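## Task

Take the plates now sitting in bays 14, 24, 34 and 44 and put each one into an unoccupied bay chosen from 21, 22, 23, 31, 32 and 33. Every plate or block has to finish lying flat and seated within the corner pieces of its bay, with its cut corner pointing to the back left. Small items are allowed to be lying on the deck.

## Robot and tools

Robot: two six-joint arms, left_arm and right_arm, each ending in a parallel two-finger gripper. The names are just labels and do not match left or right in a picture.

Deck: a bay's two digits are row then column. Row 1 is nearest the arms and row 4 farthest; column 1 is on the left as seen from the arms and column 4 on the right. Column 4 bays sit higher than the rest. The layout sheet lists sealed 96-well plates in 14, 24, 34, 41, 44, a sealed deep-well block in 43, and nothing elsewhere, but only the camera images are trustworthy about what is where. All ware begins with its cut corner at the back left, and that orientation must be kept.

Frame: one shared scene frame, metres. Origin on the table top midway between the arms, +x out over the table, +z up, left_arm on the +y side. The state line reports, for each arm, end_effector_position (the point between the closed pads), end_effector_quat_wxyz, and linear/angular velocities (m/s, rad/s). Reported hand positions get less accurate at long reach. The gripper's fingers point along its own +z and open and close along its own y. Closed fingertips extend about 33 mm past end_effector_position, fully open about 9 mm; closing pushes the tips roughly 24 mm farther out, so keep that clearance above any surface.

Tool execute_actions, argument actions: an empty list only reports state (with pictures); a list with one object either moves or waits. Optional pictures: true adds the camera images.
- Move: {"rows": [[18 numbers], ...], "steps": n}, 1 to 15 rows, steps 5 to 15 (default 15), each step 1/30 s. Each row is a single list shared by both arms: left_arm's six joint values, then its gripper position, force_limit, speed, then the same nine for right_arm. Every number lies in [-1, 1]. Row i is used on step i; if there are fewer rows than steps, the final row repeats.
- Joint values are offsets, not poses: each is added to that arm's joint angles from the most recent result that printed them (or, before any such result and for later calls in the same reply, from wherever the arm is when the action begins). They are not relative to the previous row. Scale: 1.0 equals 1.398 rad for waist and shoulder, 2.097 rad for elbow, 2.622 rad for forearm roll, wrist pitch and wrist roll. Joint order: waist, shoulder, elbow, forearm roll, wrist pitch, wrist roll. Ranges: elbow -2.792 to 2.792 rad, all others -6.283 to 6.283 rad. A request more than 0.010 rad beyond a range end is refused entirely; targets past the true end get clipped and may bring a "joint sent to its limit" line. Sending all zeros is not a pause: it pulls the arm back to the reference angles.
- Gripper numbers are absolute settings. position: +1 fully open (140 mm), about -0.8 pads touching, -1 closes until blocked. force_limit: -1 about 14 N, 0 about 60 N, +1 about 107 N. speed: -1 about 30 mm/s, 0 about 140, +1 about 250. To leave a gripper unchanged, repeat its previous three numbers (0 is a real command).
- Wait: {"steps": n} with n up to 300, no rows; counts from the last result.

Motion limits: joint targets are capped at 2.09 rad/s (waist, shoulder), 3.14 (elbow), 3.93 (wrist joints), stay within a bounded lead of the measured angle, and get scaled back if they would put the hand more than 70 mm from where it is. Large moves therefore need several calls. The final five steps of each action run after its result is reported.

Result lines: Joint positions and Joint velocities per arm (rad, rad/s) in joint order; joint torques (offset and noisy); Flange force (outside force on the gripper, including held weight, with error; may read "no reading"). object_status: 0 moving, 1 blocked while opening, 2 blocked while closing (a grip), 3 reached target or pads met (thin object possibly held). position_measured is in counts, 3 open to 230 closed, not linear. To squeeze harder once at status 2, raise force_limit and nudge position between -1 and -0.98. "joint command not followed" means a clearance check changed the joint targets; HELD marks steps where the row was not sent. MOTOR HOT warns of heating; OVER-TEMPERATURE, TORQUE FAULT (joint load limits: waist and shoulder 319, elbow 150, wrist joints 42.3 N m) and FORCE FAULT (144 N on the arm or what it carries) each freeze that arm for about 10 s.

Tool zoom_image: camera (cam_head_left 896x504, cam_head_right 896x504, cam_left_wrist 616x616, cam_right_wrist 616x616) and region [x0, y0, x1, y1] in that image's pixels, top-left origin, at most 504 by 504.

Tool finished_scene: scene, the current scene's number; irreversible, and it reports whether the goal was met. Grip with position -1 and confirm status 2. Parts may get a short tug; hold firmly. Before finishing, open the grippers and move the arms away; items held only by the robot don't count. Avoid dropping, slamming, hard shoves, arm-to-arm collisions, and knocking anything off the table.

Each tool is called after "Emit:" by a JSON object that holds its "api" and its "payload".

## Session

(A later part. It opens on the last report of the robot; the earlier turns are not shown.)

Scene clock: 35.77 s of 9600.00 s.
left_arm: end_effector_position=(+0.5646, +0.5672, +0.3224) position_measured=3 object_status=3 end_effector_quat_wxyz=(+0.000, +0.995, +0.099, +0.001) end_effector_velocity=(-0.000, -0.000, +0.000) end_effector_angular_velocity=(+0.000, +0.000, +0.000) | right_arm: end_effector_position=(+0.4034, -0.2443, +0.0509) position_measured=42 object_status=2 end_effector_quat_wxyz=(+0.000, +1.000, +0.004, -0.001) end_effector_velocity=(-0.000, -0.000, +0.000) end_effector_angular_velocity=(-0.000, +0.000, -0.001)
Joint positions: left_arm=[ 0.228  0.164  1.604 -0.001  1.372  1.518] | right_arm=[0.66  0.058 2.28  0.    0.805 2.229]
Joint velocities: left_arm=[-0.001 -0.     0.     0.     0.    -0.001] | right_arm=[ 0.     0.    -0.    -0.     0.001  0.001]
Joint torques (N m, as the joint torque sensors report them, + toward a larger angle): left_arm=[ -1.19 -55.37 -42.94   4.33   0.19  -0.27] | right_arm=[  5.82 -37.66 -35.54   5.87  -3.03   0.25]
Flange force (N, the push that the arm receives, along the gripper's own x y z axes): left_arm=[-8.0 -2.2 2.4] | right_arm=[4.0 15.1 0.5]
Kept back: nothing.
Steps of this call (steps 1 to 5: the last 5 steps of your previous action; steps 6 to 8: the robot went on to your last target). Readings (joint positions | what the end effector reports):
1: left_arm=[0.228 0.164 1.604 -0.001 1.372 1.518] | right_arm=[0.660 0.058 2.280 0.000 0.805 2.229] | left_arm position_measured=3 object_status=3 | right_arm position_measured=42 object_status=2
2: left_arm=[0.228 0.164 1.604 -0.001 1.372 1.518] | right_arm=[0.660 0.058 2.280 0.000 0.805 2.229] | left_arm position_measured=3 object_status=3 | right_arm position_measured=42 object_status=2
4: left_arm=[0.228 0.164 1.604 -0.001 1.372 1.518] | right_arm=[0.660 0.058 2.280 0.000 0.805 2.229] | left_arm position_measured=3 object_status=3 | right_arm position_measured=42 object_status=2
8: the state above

Emit:
{"api": "execute_actions", "payload": {"actions": [{"rows":[[0,0,0,0,0,0,1,0,0,0,-0.05,-0.0224,0,0.0454,0,-1,0,0],[0,0,0,0,0,0,1,0,0,0,-0.05,-0.0224,0,0.0454,0,-1,0,0],[0,0,0,0,0,0,1,0,0,0,-0.05,-0.0224,0,0.0454,0,-1,0,0],[0,0,0,0,0,0,1,0,0,0,-0.05,-0.0224,0,0.0454,0,-1,0,0],[0,0,0,0,0,0,1,0,0,0,-0.05,-0.0224,0,0.0454,0,-1,0,0],[0,0,0,0,0,0,1,0,0,0,-0.05,-0.0224,0,0.0454,0,-1,0,0],[0,0,0,0,0,0,1,0,0,0,-0.05,-0.0224,0,0.0454,0,-1,0,0],[0,0,0,0,0,0,1,0,0,0,-0.05,-0.0224,0,0.0454,0,-1,0,0],[0,0,0,0,0,0,1,0,0,0.1087,0.3426,-0.389,0,0.1289,0.0584,-1,0,0]],"steps":15}]}}

Emit:
{"api": "execute_actions", "payload": {"actions": [{"steps":34}]}}

Scene clock: 36.57 s of 9600.00 s.
left_arm: end_effector_position=(+0.5646, +0.5672, +0.3224) position_measured=3 object_status=3 end_effector_quat_wxyz=(+0.000, +0.995, +0.099, +0.001) end_effector_velocity=(+0.000, +0.000, +0.001) end_effector_angular_velocity=(+0.000, -0.001, -0.000) | right_arm: end_effector_position=(+0.4049, -0.2419, +0.1028) position_measured=42 object_status=2 end_effector_quat_wxyz=(+0.001, +1.000, +0.004, -0.002) end_effector_velocity=(+0.137, +0.157, +0.068) end_effector_angular_velocity=(+0.005, -0.007, -0.003)
Joint positions: left_arm=[ 0.228  0.164  1.604 -0.001  1.372  1.518] | right_arm=[ 0.662 -0.006  2.225  0.     0.927  2.231]
Joint velocities: left_arm=[ 0.    -0.001 -0.     0.    -0.     0.   ] | right_arm=[ 0.087  0.25  -0.399  0.     0.141  0.09 ]
Joint torques (N m, as the joint torque sensors report them, + toward a larger angle): left_arm=[ -0.46 -52.99 -41.91   4.26   0.21  -0.14] | right_arm=[ -0.17  -2.83 -50.65   5.5   -1.24   0.06]
Flange force (N, the push that the arm receives, along the gripper's own x y z axes): left_arm=[-9.7 -1.0 0.2] | right_arm=[3.4 10.1 -6.2]
Steps of this call (steps 1 to 14: the robot went on to your last target; steps 15 to 24: the first 10 steps of this action). Readings (joint positions | what the end effector reports):
15: left_arm=[0.228 0.164 1.604 -0.001 1.372 1.518] | right_arm=[0.660 0.058 2.280 0.000 0.806 2.229] | left_arm position_measured=3 object_status=3 | right_arm position_measured=42 object_status=2
16: left_arm=[0.228 0.164 1.604 -0.001 1.372 1.518] | right_arm=[0.660 0.053 2.276 0.000 0.815 2.229] | left_arm position_measured=3 object_status=3 | right_arm position_measured=42 object_status=2
18: left_arm=[0.228 0.164 1.604 -0.001 1.372 1.518] | right_arm=[0.660 0.021 2.254 0.000 0.869 2.229] | left_arm position_measured=3 object_status=3 | right_arm position_measured=42 object_status=2
22: left_arm=[0.228 0.164 1.604 -0.001 1.372 1.518] | right_arm=[0.660 -0.011 2.233 0.000 0.923 2.229] | left_arm position_measured=3 object_status=3 | right_arm position_measured=42 object_status=2
24: the state above

Scene clock: 37.70 s of 9600.00 s.
left_arm: end_effector_position=(+0.5646, +0.5672, +0.3224) position_measured=3 object_status=3 end_effector_quat_wxyz=(+0.000, +0.995, +0.099, +0.001) end_effector_velocity=(-0.000, +0.001, -0.001) end_effector_angular_velocity=(-0.000, +0.001, +0.001) | right_arm: end_effector_position=(+0.6187, +0.0832, +0.1195) position_measured=42 object_status=2 end_effector_quat_wxyz=(+0.001, +1.000, +0.003, -0.001) end_effector_velocity=(+0.000, +0.000, -0.001) end_effector_angular_velocity=(-0.001, +0.001, +0.001)
Joint positions: left_arm=[ 0.228  0.164  1.604 -0.001  1.372  1.518] | right_arm=[0.812 0.537 1.464 0.    1.143 2.382]
Joint velocities: left_arm=[ 0.002  0.     0.001 -0.     0.     0.   ] | right_arm=[ 0.     0.002 -0.001  0.     0.001 -0.001]
Joint torques (N m, as the joint torque sensors report them, + toward a larger angle): left_arm=[ -1.37 -53.96 -41.77   4.47   0.47  -0.08] | right_arm=[  2.25 -87.77 -35.81   3.88   0.23   0.03]
Flange force (N, the push that the arm receives, along the gripper's own x y z axes): left_arm=[-7.6 -2.9 1.2] | right_arm=[2.2 1.7 -3.5]
Kept back: nothing.
Steps of this call (steps 1 to 5: the last 5 steps of your previous action; steps 6 to 34: the robot went on to your last target). Readings (joint positions | what the end effector reports):
1: left_arm=[0.228 0.164 1.604 -0.001 1.372 1.518] | right_arm=[0.666 0.006 2.205 0.000 0.934 2.235] | left_arm position_measured=3 object_status=3 | right_arm position_measured=42 object_status=2
2: left_arm=[0.228 0.164 1.604 -0.001 1.372 1.518] | right_arm=[0.673 0.026 2.174 0.000 0.943 2.242] | left_arm position_measured=3 object_status=3 | right_arm position_measured=42 object_status=2
4: left_arm=[0.228 0.164 1.604 -0.001 1.372 1.518] | right_arm=[0.687 0.070 2.109 0.000 0.963 2.256] | left_arm position_measured=3 object_status=3 | right_arm position_measured=42 object_status=2
8: left_arm=[0.228 0.164 1.604 -0.001 1.372 1.518] | right_arm=[0.710 0.155 1.989 0.000 0.996 2.279] | left_arm position_measured=3 object_status=3 | right_arm position_measured=42 object_status=2
34: the state above

Emit:
{"api": "execute_actions", "payload": {"actions": [{"rows":[[0,0,0,0,0,0,1,0,0,0,0.0343,0.0238,0,-0.0377,0,-1,0,0]],"steps":15}]}}

Emit:
{"api": "execute_actions", "payload": {"actions": [{"steps":6}], "pictures": true}}

Emit:
{"api": "zoom_image", "payload": {"camera": "cam_right_wrist", "region": [180, 180, 450, 420]}}

Scene clock: 38.20 s of 9600.00 s.
left_arm: end_effector_position=(+0.5646, +0.5672, +0.3224) position_measured=3 object_status=3 end_effector_quat_wxyz=(+0.000, +0.995, +0.099, +0.001) end_effector_velocity=(+0.000, +0.001, +0.001) end_effector_angular_velocity=(+0.001, -0.002, +0.002) | right_arm: end_effector_position=(+0.6189, +0.0836, +0.0555) position_measured=42 object_status=2 end_effector_quat_wxyz=(+0.000, +1.000, +0.003, -0.001) end_effector_velocity=(+0.000, +0.000, -0.002) end_effector_angular_velocity=(+0.003, -0.003, -0.001)
Joint positions: left_arm=[ 0.228  0.164  1.604 -0.001  1.372  1.518] | right_arm=[0.812 0.585 1.514 0.001 1.044 2.382]
Joint velocities: left_arm=[ 0.001 -0.001 -0.001  0.001  0.    -0.   ] | right_arm=[-0.     0.     0.003 -0.    -0.007  0.001]
Joint torques (N m, as the joint torque sensors report them, + toward a larger angle): left_arm=[ -1.07 -53.05 -42.72   4.05   0.64  -0.42] | right_arm=[  1.71 -91.19 -33.64   3.67  -0.13   0.14]
Flange force (N, the push that the arm receives, along the gripper's own x y z axes): left_arm=[-11.3 -2.5 1.9] | right_arm=[4.6 -1.3 -3.3]
Steps of this call (steps 1 to 5: the robot went on to your last target; steps 6 to 15: the first 10 steps of this action). Readings (joint positions | what the end effector reports):
6: left_arm=[0.228 0.164 1.604 -0.001 1.372 1.518] | right_arm=[0.812 0.538 1.464 0.000 1.142 2.382] | left_arm position_measured=3 object_status=3 | right_arm position_measured=42 object_status=2
7: left_arm=[0.228 0.164 1.604 -0.001 1.372 1.518] | right_arm=[0.812 0.542 1.468 0.001 1.132 2.382] | left_arm position_measured=3 object_status=3 | right_arm position_measured=42 object_status=2
9: left_arm=[0.228 0.164 1.604 -0.001 1.372 1.518] | right_arm=[0.812 0.567 1.496 0.001 1.080 2.382] | left_arm position_measured=3 object_status=3 | right_arm position_measured=42 object_status=2
13: left_arm=[0.228 0.164 1.604 -0.001 1.372 1.518] | right_arm=[0.812 0.585 1.513 0.001 1.045 2.382] | left_arm position_measured=3 object_status=3 | right_arm position_measured=42 object_status=2
15: the state above

Scene clock: 38.40 s of 9600.00 s.
left_arm: end_effector_position=(+0.5646, +0.5672, +0.3224) position_measured=3 object_status=3 end_effector_quat_wxyz=(+0.000, +0.995, +0.099, +0.001) end_effector_velocity=(-0.000, +0.001, -0.001) end_effector_angular_velocity=(-0.000, +0.002, +0.001) | right_arm: end_effector_position=(+0.6189, +0.0835, +0.0553) position_measured=42 object_status=2 end_effector_quat_wxyz=(+0.000, +1.000, +0.003, -0.001) end_effector_velocity=(+0.000, +0.000, -0.000) end_effector_angular_velocity=(+0.000, -0.001, +0.001)
Joint positions: left_arm=[ 0.228  0.164  1.604 -0.001  1.372  1.518] | right_arm=[0.812 0.585 1.514 0.001 1.044 2.382]
Joint velocities: left_arm=[ 0.001  0.001  0.001  0.    -0.     0.   ] | right_arm=[ 0.     0.     0.    -0.    -0.001 -0.   ]
Joint torques (N m, as the joint torque sensors report them, + toward a larger angle): left_arm=[ -1.62 -53.59 -41.71   4.49   0.31  -0.25] | right_arm=[  3.17 -92.64 -34.45   3.81   0.13  -0.05]
Flange force (N, the push that the arm receives, along the gripper's own x y z axes): left_arm=[-7.8 -2.9 0.8] | right_arm=[4.6 0.4 -1.3]
Kept back: nothing.
Steps of this call (steps 1 to 5: the last 5 steps of your previous action; step 6: the robot went on to your last target). Readings (joint positions | what the end effector reports):
1: left_arm=[0.228 0.164 1.604 -0.001 1.372 1.518] | right_arm=[0.812 0.585 1.514 0.001 1.044 2.382] | left_arm position_measured=3 object_status=3 | right_arm position_measured=42 object_status=2
2: left_arm=[0.228 0.164 1.604 -0.001 1.372 1.518] | right_arm=[0.812 0.585 1.514 0.001 1.044 2.382] | left_arm position_measured=3 object_status=3 | right_arm position_measured=42 object_status=2
4: left_arm=[0.228 0.164 1.604 -0.001 1.372 1.518] | right_arm=[0.812 0.585 1.514 0.001 1.044 2.382] | left_arm position_measured=3 object_status=3 | right_arm position_measured=42 object_status=2
6: the state above

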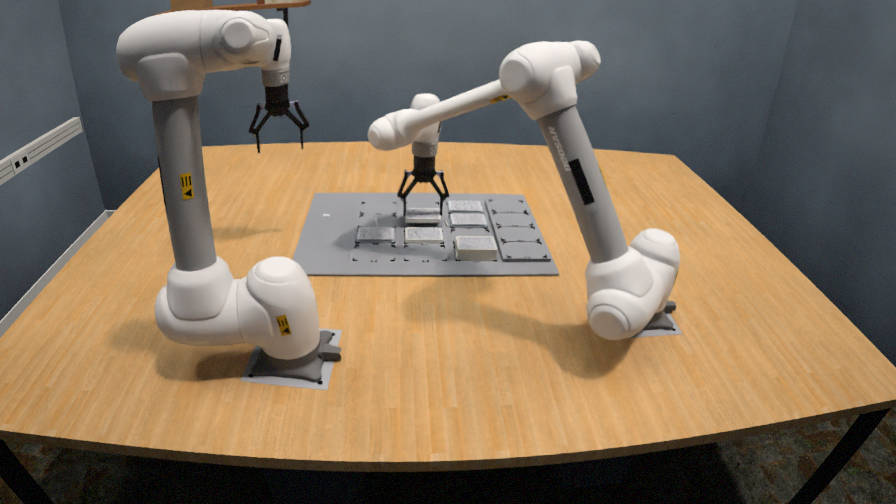

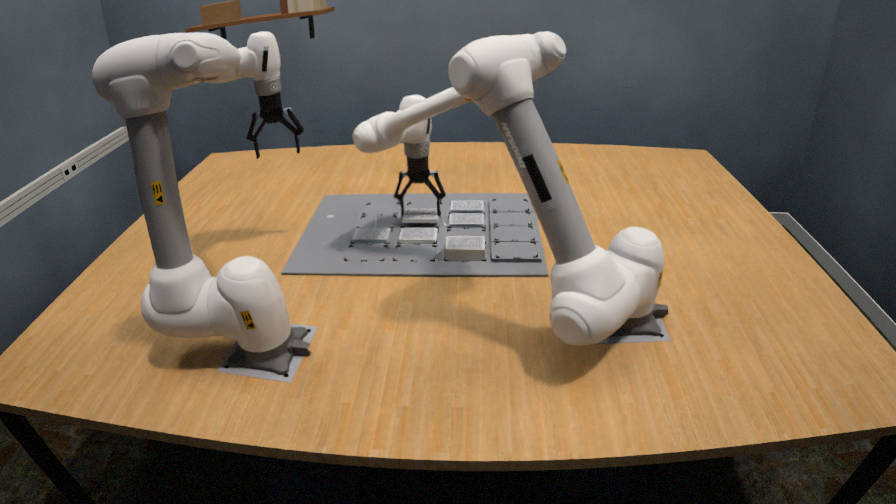

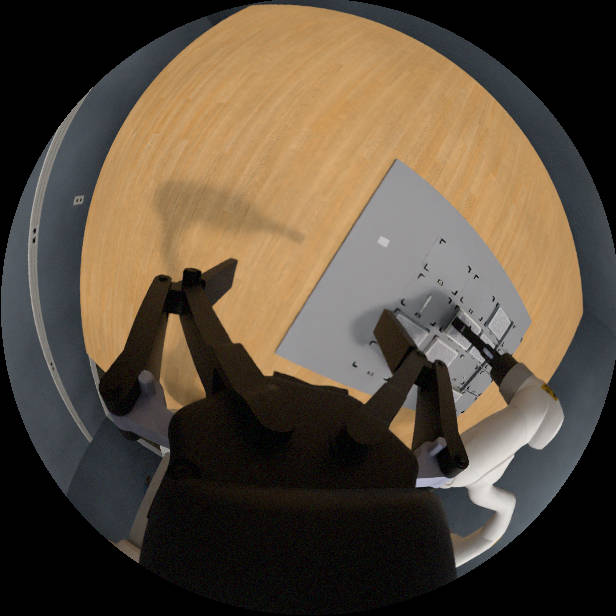

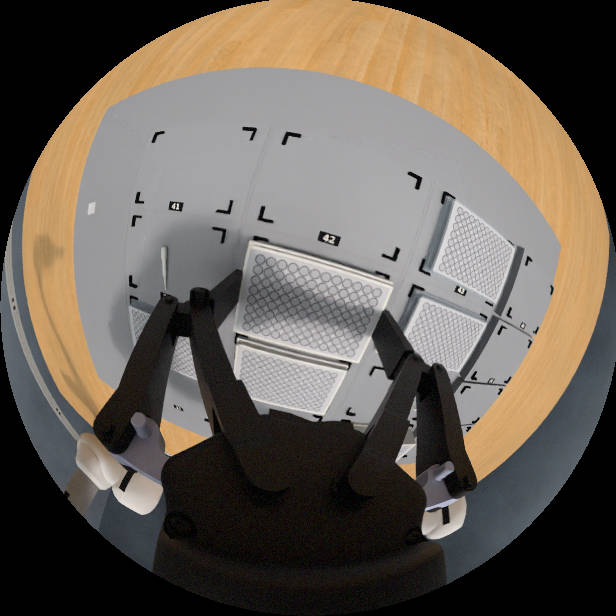

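Region (180, 180, 450, 420) of cam_right_wrist's 616x616 image, scaled by 1.867, with more detail than that image has.

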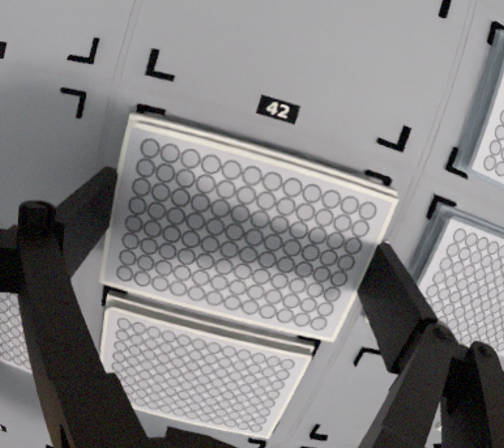

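Emit:
{"api": "execute_actions", "payload": {"actions": [{"rows":[[0,0,0,0,0,0,1,0,0,0.0016,0.0043,0.0059,0,-0.007,0.0008,-1,0,0]],"steps":15}]}}

Emit:
{"api": "execute_actions", "payload": {"actions": [{"steps":6}], "pictures": true}}

Emit:
{"api": "zoom_image", "payload": {"camera": "cam_right_wrist", "region": [180, 180, 450, 420]}}

Scene clock: 38.97 s of 9600.00 s.
left_arm: end_effector_position=(+0.5646, +0.5672, +0.3224) position_measured=3 object_status=3 end_effector_quat_wxyz=(+0.000, +0.995, +0.099, +0.001) end_effector_velocity=(-0.000, +0.000, +0.000) end_effector_angular_velocity=(-0.000, -0.000, +0.002) | right_arm: end_effector_position=(+0.6161, +0.0830, +0.0444) position_measured=42 object_status=2 end_effector_quat_wxyz=(+0.000, +1.000, +0.003, -0.001) end_effector_velocity=(-0.000, +0.000, -0.001) end_effector_angular_velocity=(+0.000, -0.001, +0.001)
Joint positions: left_arm=[ 0.228  0.164  1.604 -0.001  1.372  1.518] | right_arm=[0.814 0.591 1.526 0.    1.026 2.384]
Joint velocities: left_arm=[ 0.    -0.001  0.    -0.     0.    -0.002] | right_arm=[ 0.     0.     0.001 -0.    -0.002 -0.001]
Joint torques (N m, as the joint torque sensors report them, + toward a larger angle): left_arm=[ -0.59 -54.12 -42.08   4.39   0.24  -0.23] | right_arm=[  0.58 -90.54 -33.16   3.76   0.04  -0.14]
Flange force (N, the push that the arm receives, along the gripper's own x y z axes): left_arm=[-8.2 -1.0 1.0] | right_arm=[1.8 -1.1 -3.9]
Steps of this call (steps 1 to 7: the robot went on to your last target; steps 8 to 17: the first 10 steps of this action). Readings (joint positions | what the end effector reports):
8: left_arm=[0.228 0.164 1.604 -0.001 1.372 1.518] | right_arm=[0.812 0.585 1.515 0.000 1.043 2.382] | left_arm position_measured=3 object_status=3 | right_arm position_measured=42 object_status=2
9: left_arm=[0.228 0.164 1.604 -0.001 1.372 1.518] | right_arm=[0.813 0.587 1.518 0.000 1.037 2.383] | left_arm position_measured=3 object_status=3 | right_arm position_measured=42 object_status=2
11: left_arm=[0.228 0.164 1.604 -0.001 1.372 1.518] | right_arm=[0.814 0.590 1.525 0.000 1.029 2.384] | left_arm position_measured=3 object_status=3 | right_arm position_measured=42 object_status=2
15: left_arm=[0.228 0.164 1.604 -0.001 1.372 1.518] | right_arm=[0.814 0.591 1.526 0.000 1.026 2.384] | left_arm position_measured=3 object_status=3 | right_arm position_measured=42 object_status=2
17: the state above

Scene clock: 39.17 s of 9600.00 s.
left_arm: end_effector_position=(+0.5646, +0.5672, +0.3224) position_measured=3 object_status=3 end_effector_quat_wxyz=(+0.000, +0.995, +0.099, +0.001) end_effector_velocity=(+0.000, -0.002, +0.000) end_effector_angular_velocity=(+0.000, -0.001, -0.004) | right_arm: end_effector_position=(+0.6160, +0.0831, +0.0444) position_measured=42 object_status=2 end_effector_quat_wxyz=(+0.000, +1.000, +0.004, -0.001) end_effector_velocity=(-0.000, -0.000, -0.000) end_effector_angular_velocity=(-0.000, +0.000, +0.000)
Joint positions: left_arm=[ 0.228  0.164  1.604 -0.001  1.372  1.518] | right_arm=[0.814 0.591 1.526 0.    1.026 2.384]
Joint velocities: left_arm=[-0.003 -0.    -0.     0.    -0.     0.002] | right_arm=[ 0. -0.  0.  0.  0. -0.]
Joint torques (N m, as the joint torque sensors report them, + toward a larger angle): left_arm=[ -2.28 -54.9  -41.63   4.32   0.37  -0.41] | right_arm=[  2.95 -90.85 -33.19   3.59   0.07   0.08]
Flange force (N, the push that the arm receives, along the gripper's own x y z axes): left_arm=[-6.2 -3.7 0.4] | right_arm=[4.2 0.8 -3.3]
Kept back: nothing.
Steps of this call (steps 1 to 5: the last 5 steps of your previous action; step 6: the robot went on to your last target). Readings (joint positions | what the end effector reports):
1: left_arm=[0.228 0.164 1.604 -0.001 1.372 1.518] | right_arm=[0.814 0.591 1.526 0.000 1.026 2.384] | left_arm position_measured=3 object_status=3 | right_arm position_measured=42 object_status=2
2: left_arm=[0.228 0.164 1.604 -0.001 1.372 1.518] | right_arm=[0.814 0.591 1.526 0.000 1.026 2.384] | left_arm position_measured=3 object_status=3 | right_arm position_measured=42 object_status=2
4: left_arm=[0.228 0.164 1.604 -0.001 1.372 1.518] | right_arm=[0.814 0.591 1.526 0.000 1.026 2.384] | left_arm position_measured=3 object_status=3 | right_arm position_measured=42 object_status=2
6: the state above

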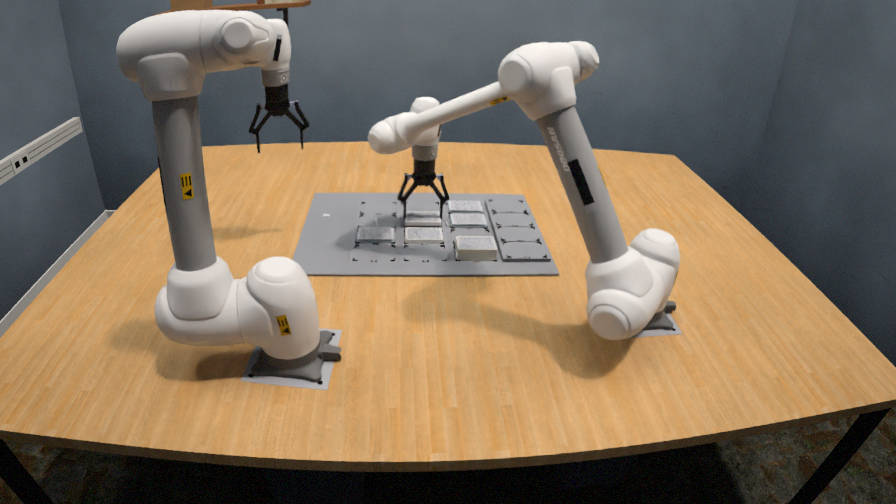

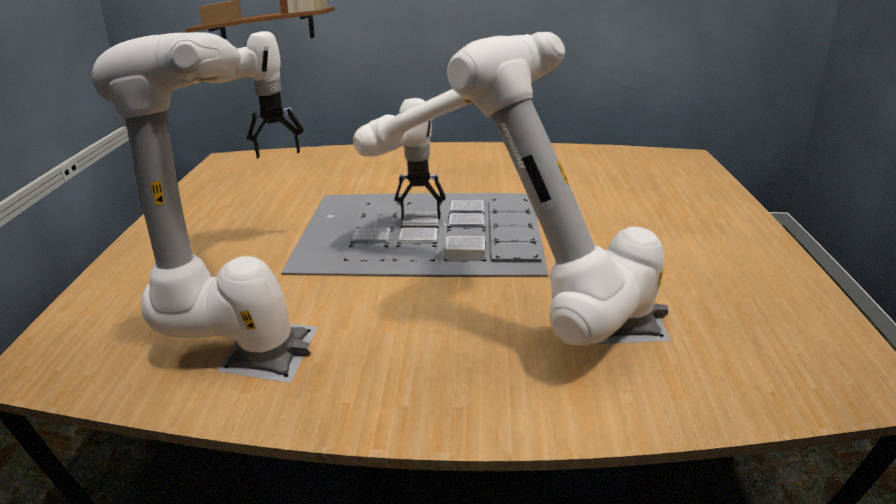

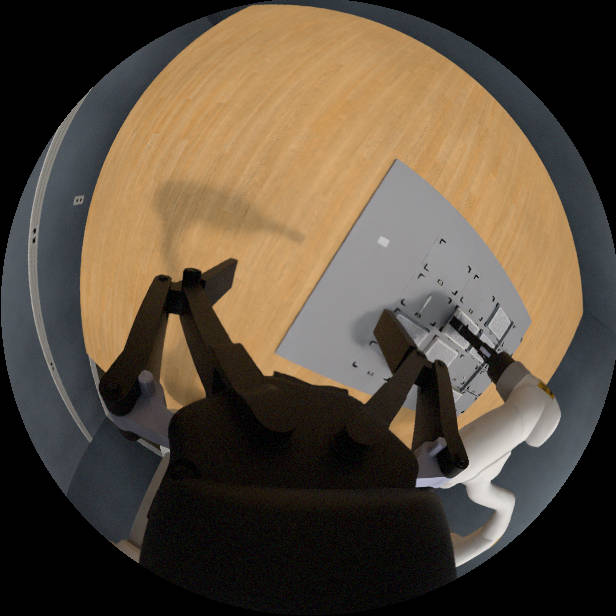

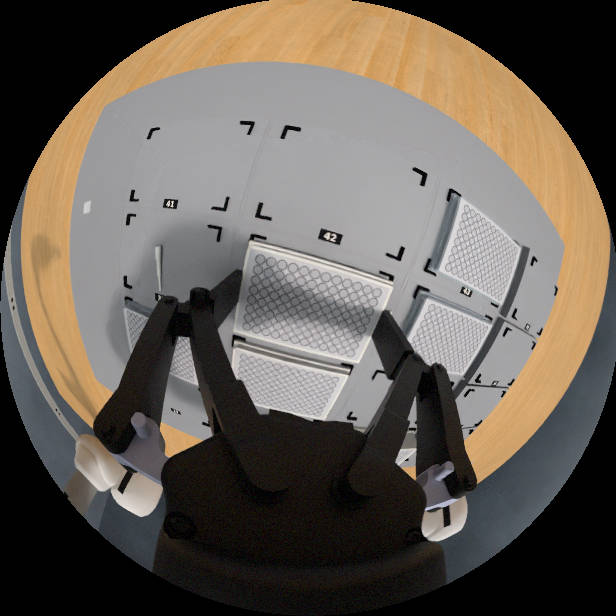

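Region (180, 180, 450, 420) of cam_right_wrist's 616x616 image, scaled by 1.867, with more detail than that image has.

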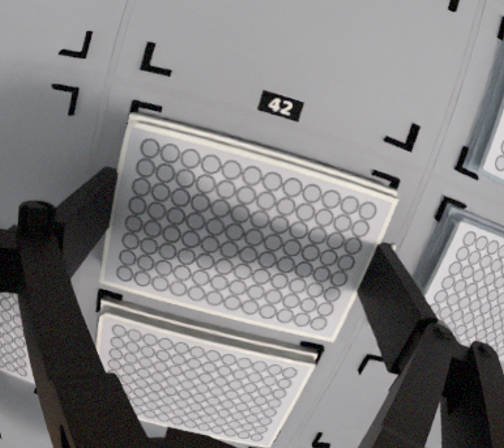

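Matches the prior good view. Lower 6 mm.

Emit:
{"api": "execute_actions", "payload": {"actions": [{"rows":[[0,0,0,0,0,0,1,0,0,0,0.0034,0.002,0,-0.0035,0,-1,0,0]],"steps":12}]}}

Emit:
{"api": "execute_actions", "payload": {"actions": [{"steps":6}]}}

Scene clock: 39.50 s of 9600.00 s.
left_arm: end_effector_position=(+0.5646, +0.5672, +0.3224) position_measured=3 object_status=3 end_effector_quat_wxyz=(+0.000, +0.995, +0.099, +0.001) end_effector_velocity=(+0.000, -0.000, -0.000) end_effector_angular_velocity=(-0.001, +0.000, +0.001) | right_arm: end_effector_position=(+0.6160, +0.0830, +0.0386) position_measured=42 object_status=2 end_effector_quat_wxyz=(+0.000, +1.000, +0.004, -0.001) end_effector_velocity=(-0.000, -0.000, -0.001) end_effector_angular_velocity=(-0.001, +0.000, -0.001)
Joint positions: left_arm=[ 0.228  0.164  1.604 -0.001  1.372  1.518] | right_arm=[0.814 0.596 1.53  0.    1.017 2.384]
Joint velocities: left_arm=[ 0.     0.     0.    -0.001 -0.    -0.001] | right_arm=[ 0.     0.001  0.001 -0.    -0.002  0.001]
Joint torques (N m, as the joint torque sensors report them, + toward a larger angle): left_arm=[  0.53 -54.41 -42.56   4.54   0.37  -0.18] | right_arm=[  2.45 -93.26 -33.89   3.69  -0.23   0.04]
Flange force (N, the push that the arm receives, along the gripper's own x y z axes): left_arm=[-8.3 0.4 2.3] | right_arm=[4.3 -0.5 -2.1]
Steps of this call (steps 1 to 3: the robot went on to your last target; steps 4 to 10: the first 7 steps of this action). Readings (joint positions | what the end effector reports):
4: left_arm=[0.228 0.164 1.604 -0.001 1.372 1.518] | right_arm=[0.814 0.591 1.527 0.000 1.025 2.384] | left_arm position_measured=3 object_status=3 | right_arm position_measured=42 object_status=2
5: left_arm=[0.228 0.164 1.604 -0.001 1.372 1.518] | right_arm=[0.814 0.593 1.528 0.000 1.022 2.384] | left_arm position_measured=3 object_status=3 | right_arm position_measured=42 object_status=2
7: left_arm=[0.228 0.164 1.604 -0.001 1.372 1.518] | right_arm=[0.814 0.595 1.530 0.000 1.018 2.384] | left_arm position_measured=3 object_status=3 | right_arm position_measured=42 object_status=2
10: the state above

Scene clock: 39.70 s of 9600.00 s.
left_arm: end_effector_position=(+0.5646, +0.5672, +0.3224) position_measured=3 object_status=3 end_effector_quat_wxyz=(+0.000, +0.995, +0.099, +0.001) end_effector_velocity=(-0.000, +0.000, +0.001) end_effector_angular_velocity=(+0.000, -0.001, -0.001) | right_arm: end_effector_position=(+0.6159, +0.0830, +0.0385) position_measured=42 object_status=2 end_effector_quat_wxyz=(+0.000, +1.000, +0.004, -0.001) end_effector_velocity=(-0.000, -0.001, -0.000) end_effector_angular_velocity=(-0.002, +0.001, -0.000)
Joint positions: left_arm=[ 0.228  0.164  1.604 -0.001  1.372  1.518] | right_arm=[0.814 0.596 1.531 0.    1.017 2.384]
Joint velocities: left_arm=[-0.    -0.001 -0.     0.    -0.     0.001] | right_arm=[ 0.     0.001  0.    -0.     0.002  0.001]
Joint torques (N m, as the joint torque sensors report them, + toward a larger angle): left_arm=[ -1.24 -54.41 -42.32   4.41   0.32  -0.29] | right_arm=[  2.73 -91.51 -33.34   3.67   0.27  -0.15]
Flange force (N, the push that the arm receives, along the gripper's own x y z axes): left_arm=[-8.4 -2.7 1.3] | right_arm=[3.5 0.8 -2.6]
Kept back: nothing.
Steps of this call (steps 1 to 5: the last 5 steps of your previous action; step 6: the robot went on to your last target). Readings (joint positions | what the end effector reports):
1: left_arm=[0.228 0.164 1.604 -0.001 1.372 1.518] | right_arm=[0.814 0.596 1.530 0.000 1.017 2.384] | left_arm position_measured=3 object_status=3 | right_arm position_measured=42 object_status=2
2: left_arm=[0.228 0.164 1.604 -0.001 1.372 1.518] | right_arm=[0.814 0.596 1.530 0.000 1.017 2.384] | left_arm position_measured=3 object_status=3 | right_arm position_measured=42 object_status=2
4: left_arm=[0.228 0.164 1.604 -0.001 1.372 1.518] | right_arm=[0.814 0.596 1.530 0.000 1.017 2.384] | left_arm position_measured=3 object_status=3 | right_arm position_measured=42 object_status=2
6: the state above

Emit:
{"api": "execute_actions", "payload": {"actions": [{"rows":[[0,0,0,0,0,0,1,0,0,0,0.0011,0.0007,0,-0.0012,0,-1,0,0],[0,0,0,0,0,0,1,0,0,0,0.0011,0.0007,0,-0.0012,0,-1,0,0],[0,0,0,0,0,0,1,0,0,0,0.0011,0.0007,0,-0.0012,0,-1,0,0],[0,0,0,0,0,0,1,0,0,0,0.0011,0.0007,0,-0.0012,0,-1,0,0],[0,0,0,0,0,0,1,0,0,0,0.0011,0.0007,0,-0.0012,0,1,0,0],[0,0,0,0,0,0,1,0,0,0,0.0011,0.0007,0,-0.0012,0,1,0,0],[0,0,0,0,0,0,1,0,0,0,0.0011,0.0007,0,-0.0012,0,1,0,0],[0,0,0,0,0,0,1,0,0,0,0.0011,0.0007,0,-0.0012,0,1,0,0],[0,0,0,0,0,0,1,0,0,0,0.0011,0.0007,0,-0.0012,0,1,0,0],[0,0,0,0,0,0,1,0,0,0,0.0011,0.0007,0,-0.0012,0,1,0,0],[0,0,0,0,0,0,1,0,0,0,-0.04,-0.027,0,0.043,0,1,0,0]],"steps":15}]}}

Emit:
{"api": "execute_actions", "payload": {"actions": [{"steps":12}], "pictures": true}}

Emit:
{"api": "zoom_image", "payload": {"camera": "cam_right_wrist", "region": [100, 120, 520, 440]}}

Scene clock: 40.40 s of 9600.00 s.
left_arm: end_effector_position=(+0.5646, +0.5672, +0.3224) position_measured=3 object_status=3 end_effector_quat_wxyz=(+0.000, +0.995, +0.099, +0.001) end_effector_velocity=(-0.000, +0.000, -0.000) end_effector_angular_velocity=(-0.002, +0.000, +0.001) | right_arm: end_effector_position=(+0.6159, +0.0829, +0.0365) position_measured=6 object_status=0 end_effector_quat_wxyz=(+0.000, +1.000, +0.004, -0.001) end_effector_velocity=(+0.000, +0.000, +0.000) end_effector_angular_velocity=(+0.001, -0.001, +0.000)
Joint positions: left_arm=[ 0.228  0.164  1.604 -0.001  1.372  1.518] | right_arm=[0.814 0.597 1.532 0.    1.014 2.384]
Joint velocities: left_arm=[ 0.002  0.     0.001 -0.002 -0.     0.001] | right_arm=[-0.    -0.    -0.     0.    -0.001 -0.   ]
Joint torques (N m, as the joint torque sensors report them, + toward a larger angle): left_arm=[ -0.48 -50.93 -42.18   4.22   0.21  -0.34] | right_arm=[  2.78 -92.25 -33.23   3.71   0.2   -0.17]
Flange force (N, the push that the arm receives, along the gripper's own x y z axes): left_arm=[-13.3 -1.4 0.1] | right_arm=[4.3 -0.1 -1.9]
Steps of this call (steps 1 to 11: the robot went on to your last target; steps 12 to 21: the first 10 steps of this action). Readings (joint positions | what the end effector reports):
12: left_arm=[0.228 0.164 1.604 -0.001 1.372 1.518] | right_arm=[0.814 0.596 1.531 0.000 1.016 2.384] | left_arm position_measured=3 object_status=3 | right_arm position_measured=42 object_status=2
13: left_arm=[0.228 0.164 1.604 -0.001 1.372 1.518] | right_arm=[0.814 0.596 1.531 0.000 1.015 2.384] | left_arm position_measured=3 object_status=3 | right_arm position_measured=42 object_status=2
15: left_arm=[0.228 0.164 1.604 -0.001 1.372 1.518] | right_arm=[0.814 0.597 1.532 0.000 1.014 2.384] | left_arm position_measured=3 object_status=3 | right_arm position_measured=42 object_status=2
19: left_arm=[0.228 0.164 1.604 -0.001 1.372 1.518] | right_arm=[0.814 0.597 1.532 0.000 1.014 2.384] | left_arm position_measured=3 object_status=3 | right_arm position_measured=21 object_status=0
21: the state above

Scene clock: 40.80 s of 9600.00 s.
left_arm: end_effector_position=(+0.5646, +0.5672, +0.3224) position_measured=3 object_status=3 end_effector_quat_wxyz=(+0.000, +0.995, +0.099, +0.001) end_effector_velocity=(+0.000, -0.000, +0.001) end_effector_angular_velocity=(-0.000, -0.001, +0.000) | right_arm: end_effector_position=(+0.6164, +0.0836, +0.1120) position_measured=3 object_status=3 end_effector_quat_wxyz=(+0.000, +1.000, +0.004, -0.001) end_effector_velocity=(+0.001, +0.001, +0.002) end_effector_angular_velocity=(+0.002, -0.002, +0.000)
Joint positions: left_arm=[ 0.228  0.164  1.604 -0.001  1.372  1.518] | right_arm=[0.814 0.54  1.474 0.    1.129 2.384]
Joint velocities: left_arm=[-0.    -0.    -0.001 -0.     0.    -0.   ] | right_arm=[-0.    -0.001 -0.003 -0.     0.001 -0.   ]
Joint torques (N m, as the joint torque sensors report them, + toward a larger angle): left_arm=[ -2.19 -53.94 -42.26   4.48   0.42  -0.3 ] | right_arm=[  2.76 -87.88 -34.7    3.84   0.24  -0.06]
Flange force (N, the push that the arm receives, along the gripper's own x y z axes): left_arm=[-8.8 -3.9 1.3] | right_arm=[4.1 0.4 -3.5]
Kept back: nothing.
Steps of this call (steps 1 to 5: the last 5 steps of your previous action; steps 6 to 12: the robot went on to your last target). Readings (joint positions | what the end effector reports):
1: left_arm=[0.228 0.164 1.604 -0.001 1.372 1.518] | right_arm=[0.814 0.597 1.532 0.000 1.014 2.384] | left_arm position_measured=3 object_status=3 | right_arm position_measured=3 object_status=0
2: left_arm=[0.228 0.164 1.604 -0.001 1.372 1.518] | right_arm=[0.814 0.593 1.528 0.000 1.025 2.384] | left_arm position_measured=3 object_status=3 | right_arm position_measured=3 object_status=0
4: left_arm=[0.228 0.164 1.604 -0.001 1.372 1.518] | right_arm=[0.814 0.565 1.499 0.000 1.080 2.384] | left_arm position_measured=3 object_status=3 | right_arm position_measured=3 object_status=0
8: left_arm=[0.228 0.164 1.604 -0.001 1.372 1.518] | right_arm=[0.814 0.540 1.475 0.000 1.128 2.384] | left_arm position_measured=3 object_status=3 | right_arm position_measured=3 object_status=3
12: the state above

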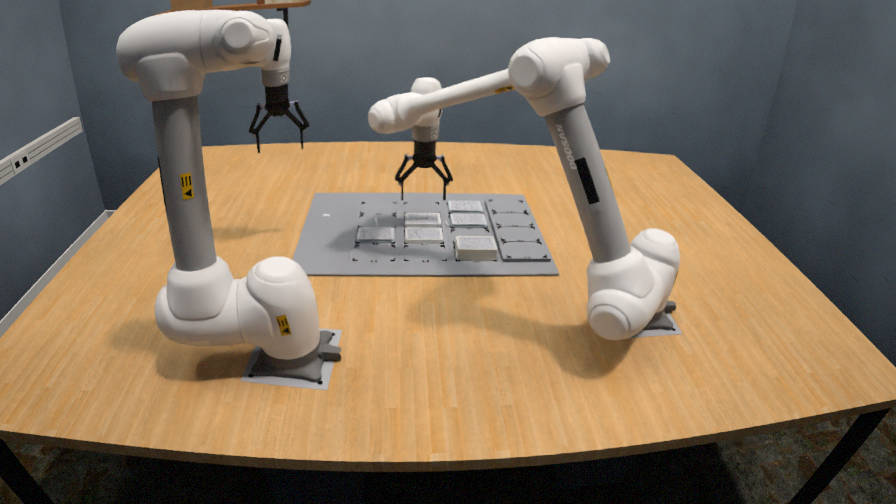

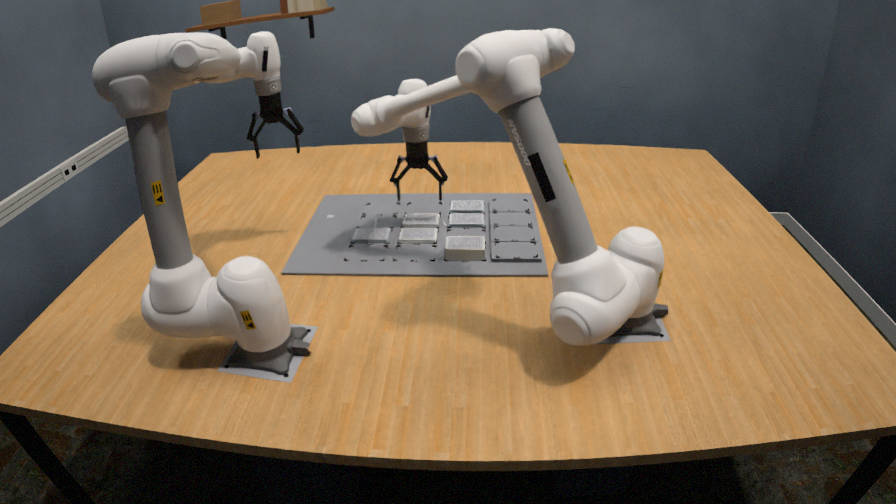

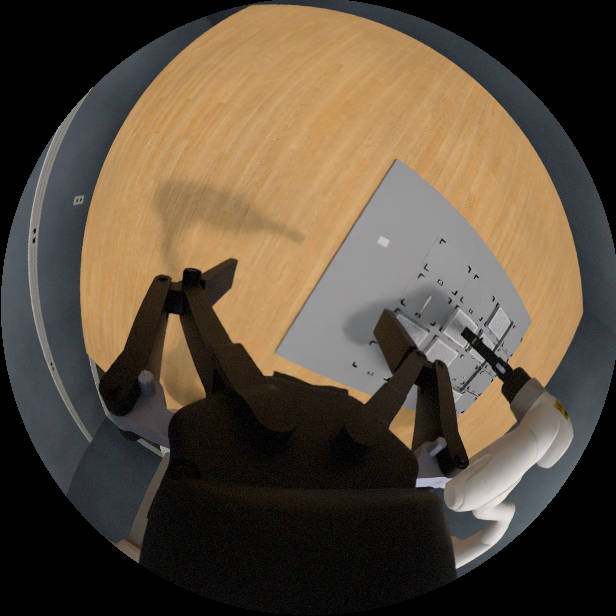

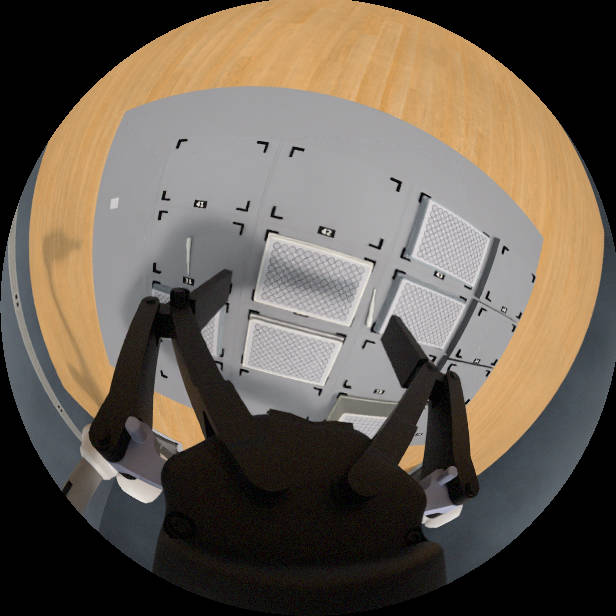

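Region (100, 120, 520, 440) of cam_right_wrist's 616x616 image, scaled by 1.200, with more detail than that image has; it fills the top 384 rows of this view, and the rest is white.

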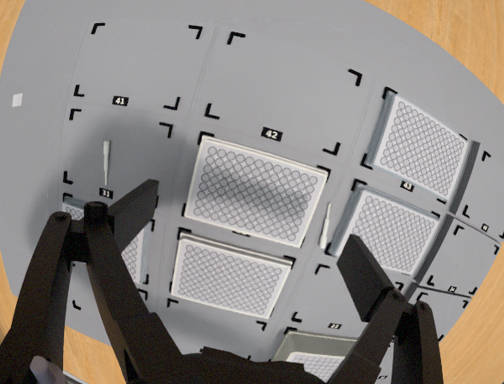

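Emit:
{"api": "finished_scene", "payload": {"scene": 2}}

The scene is finished: the task was done.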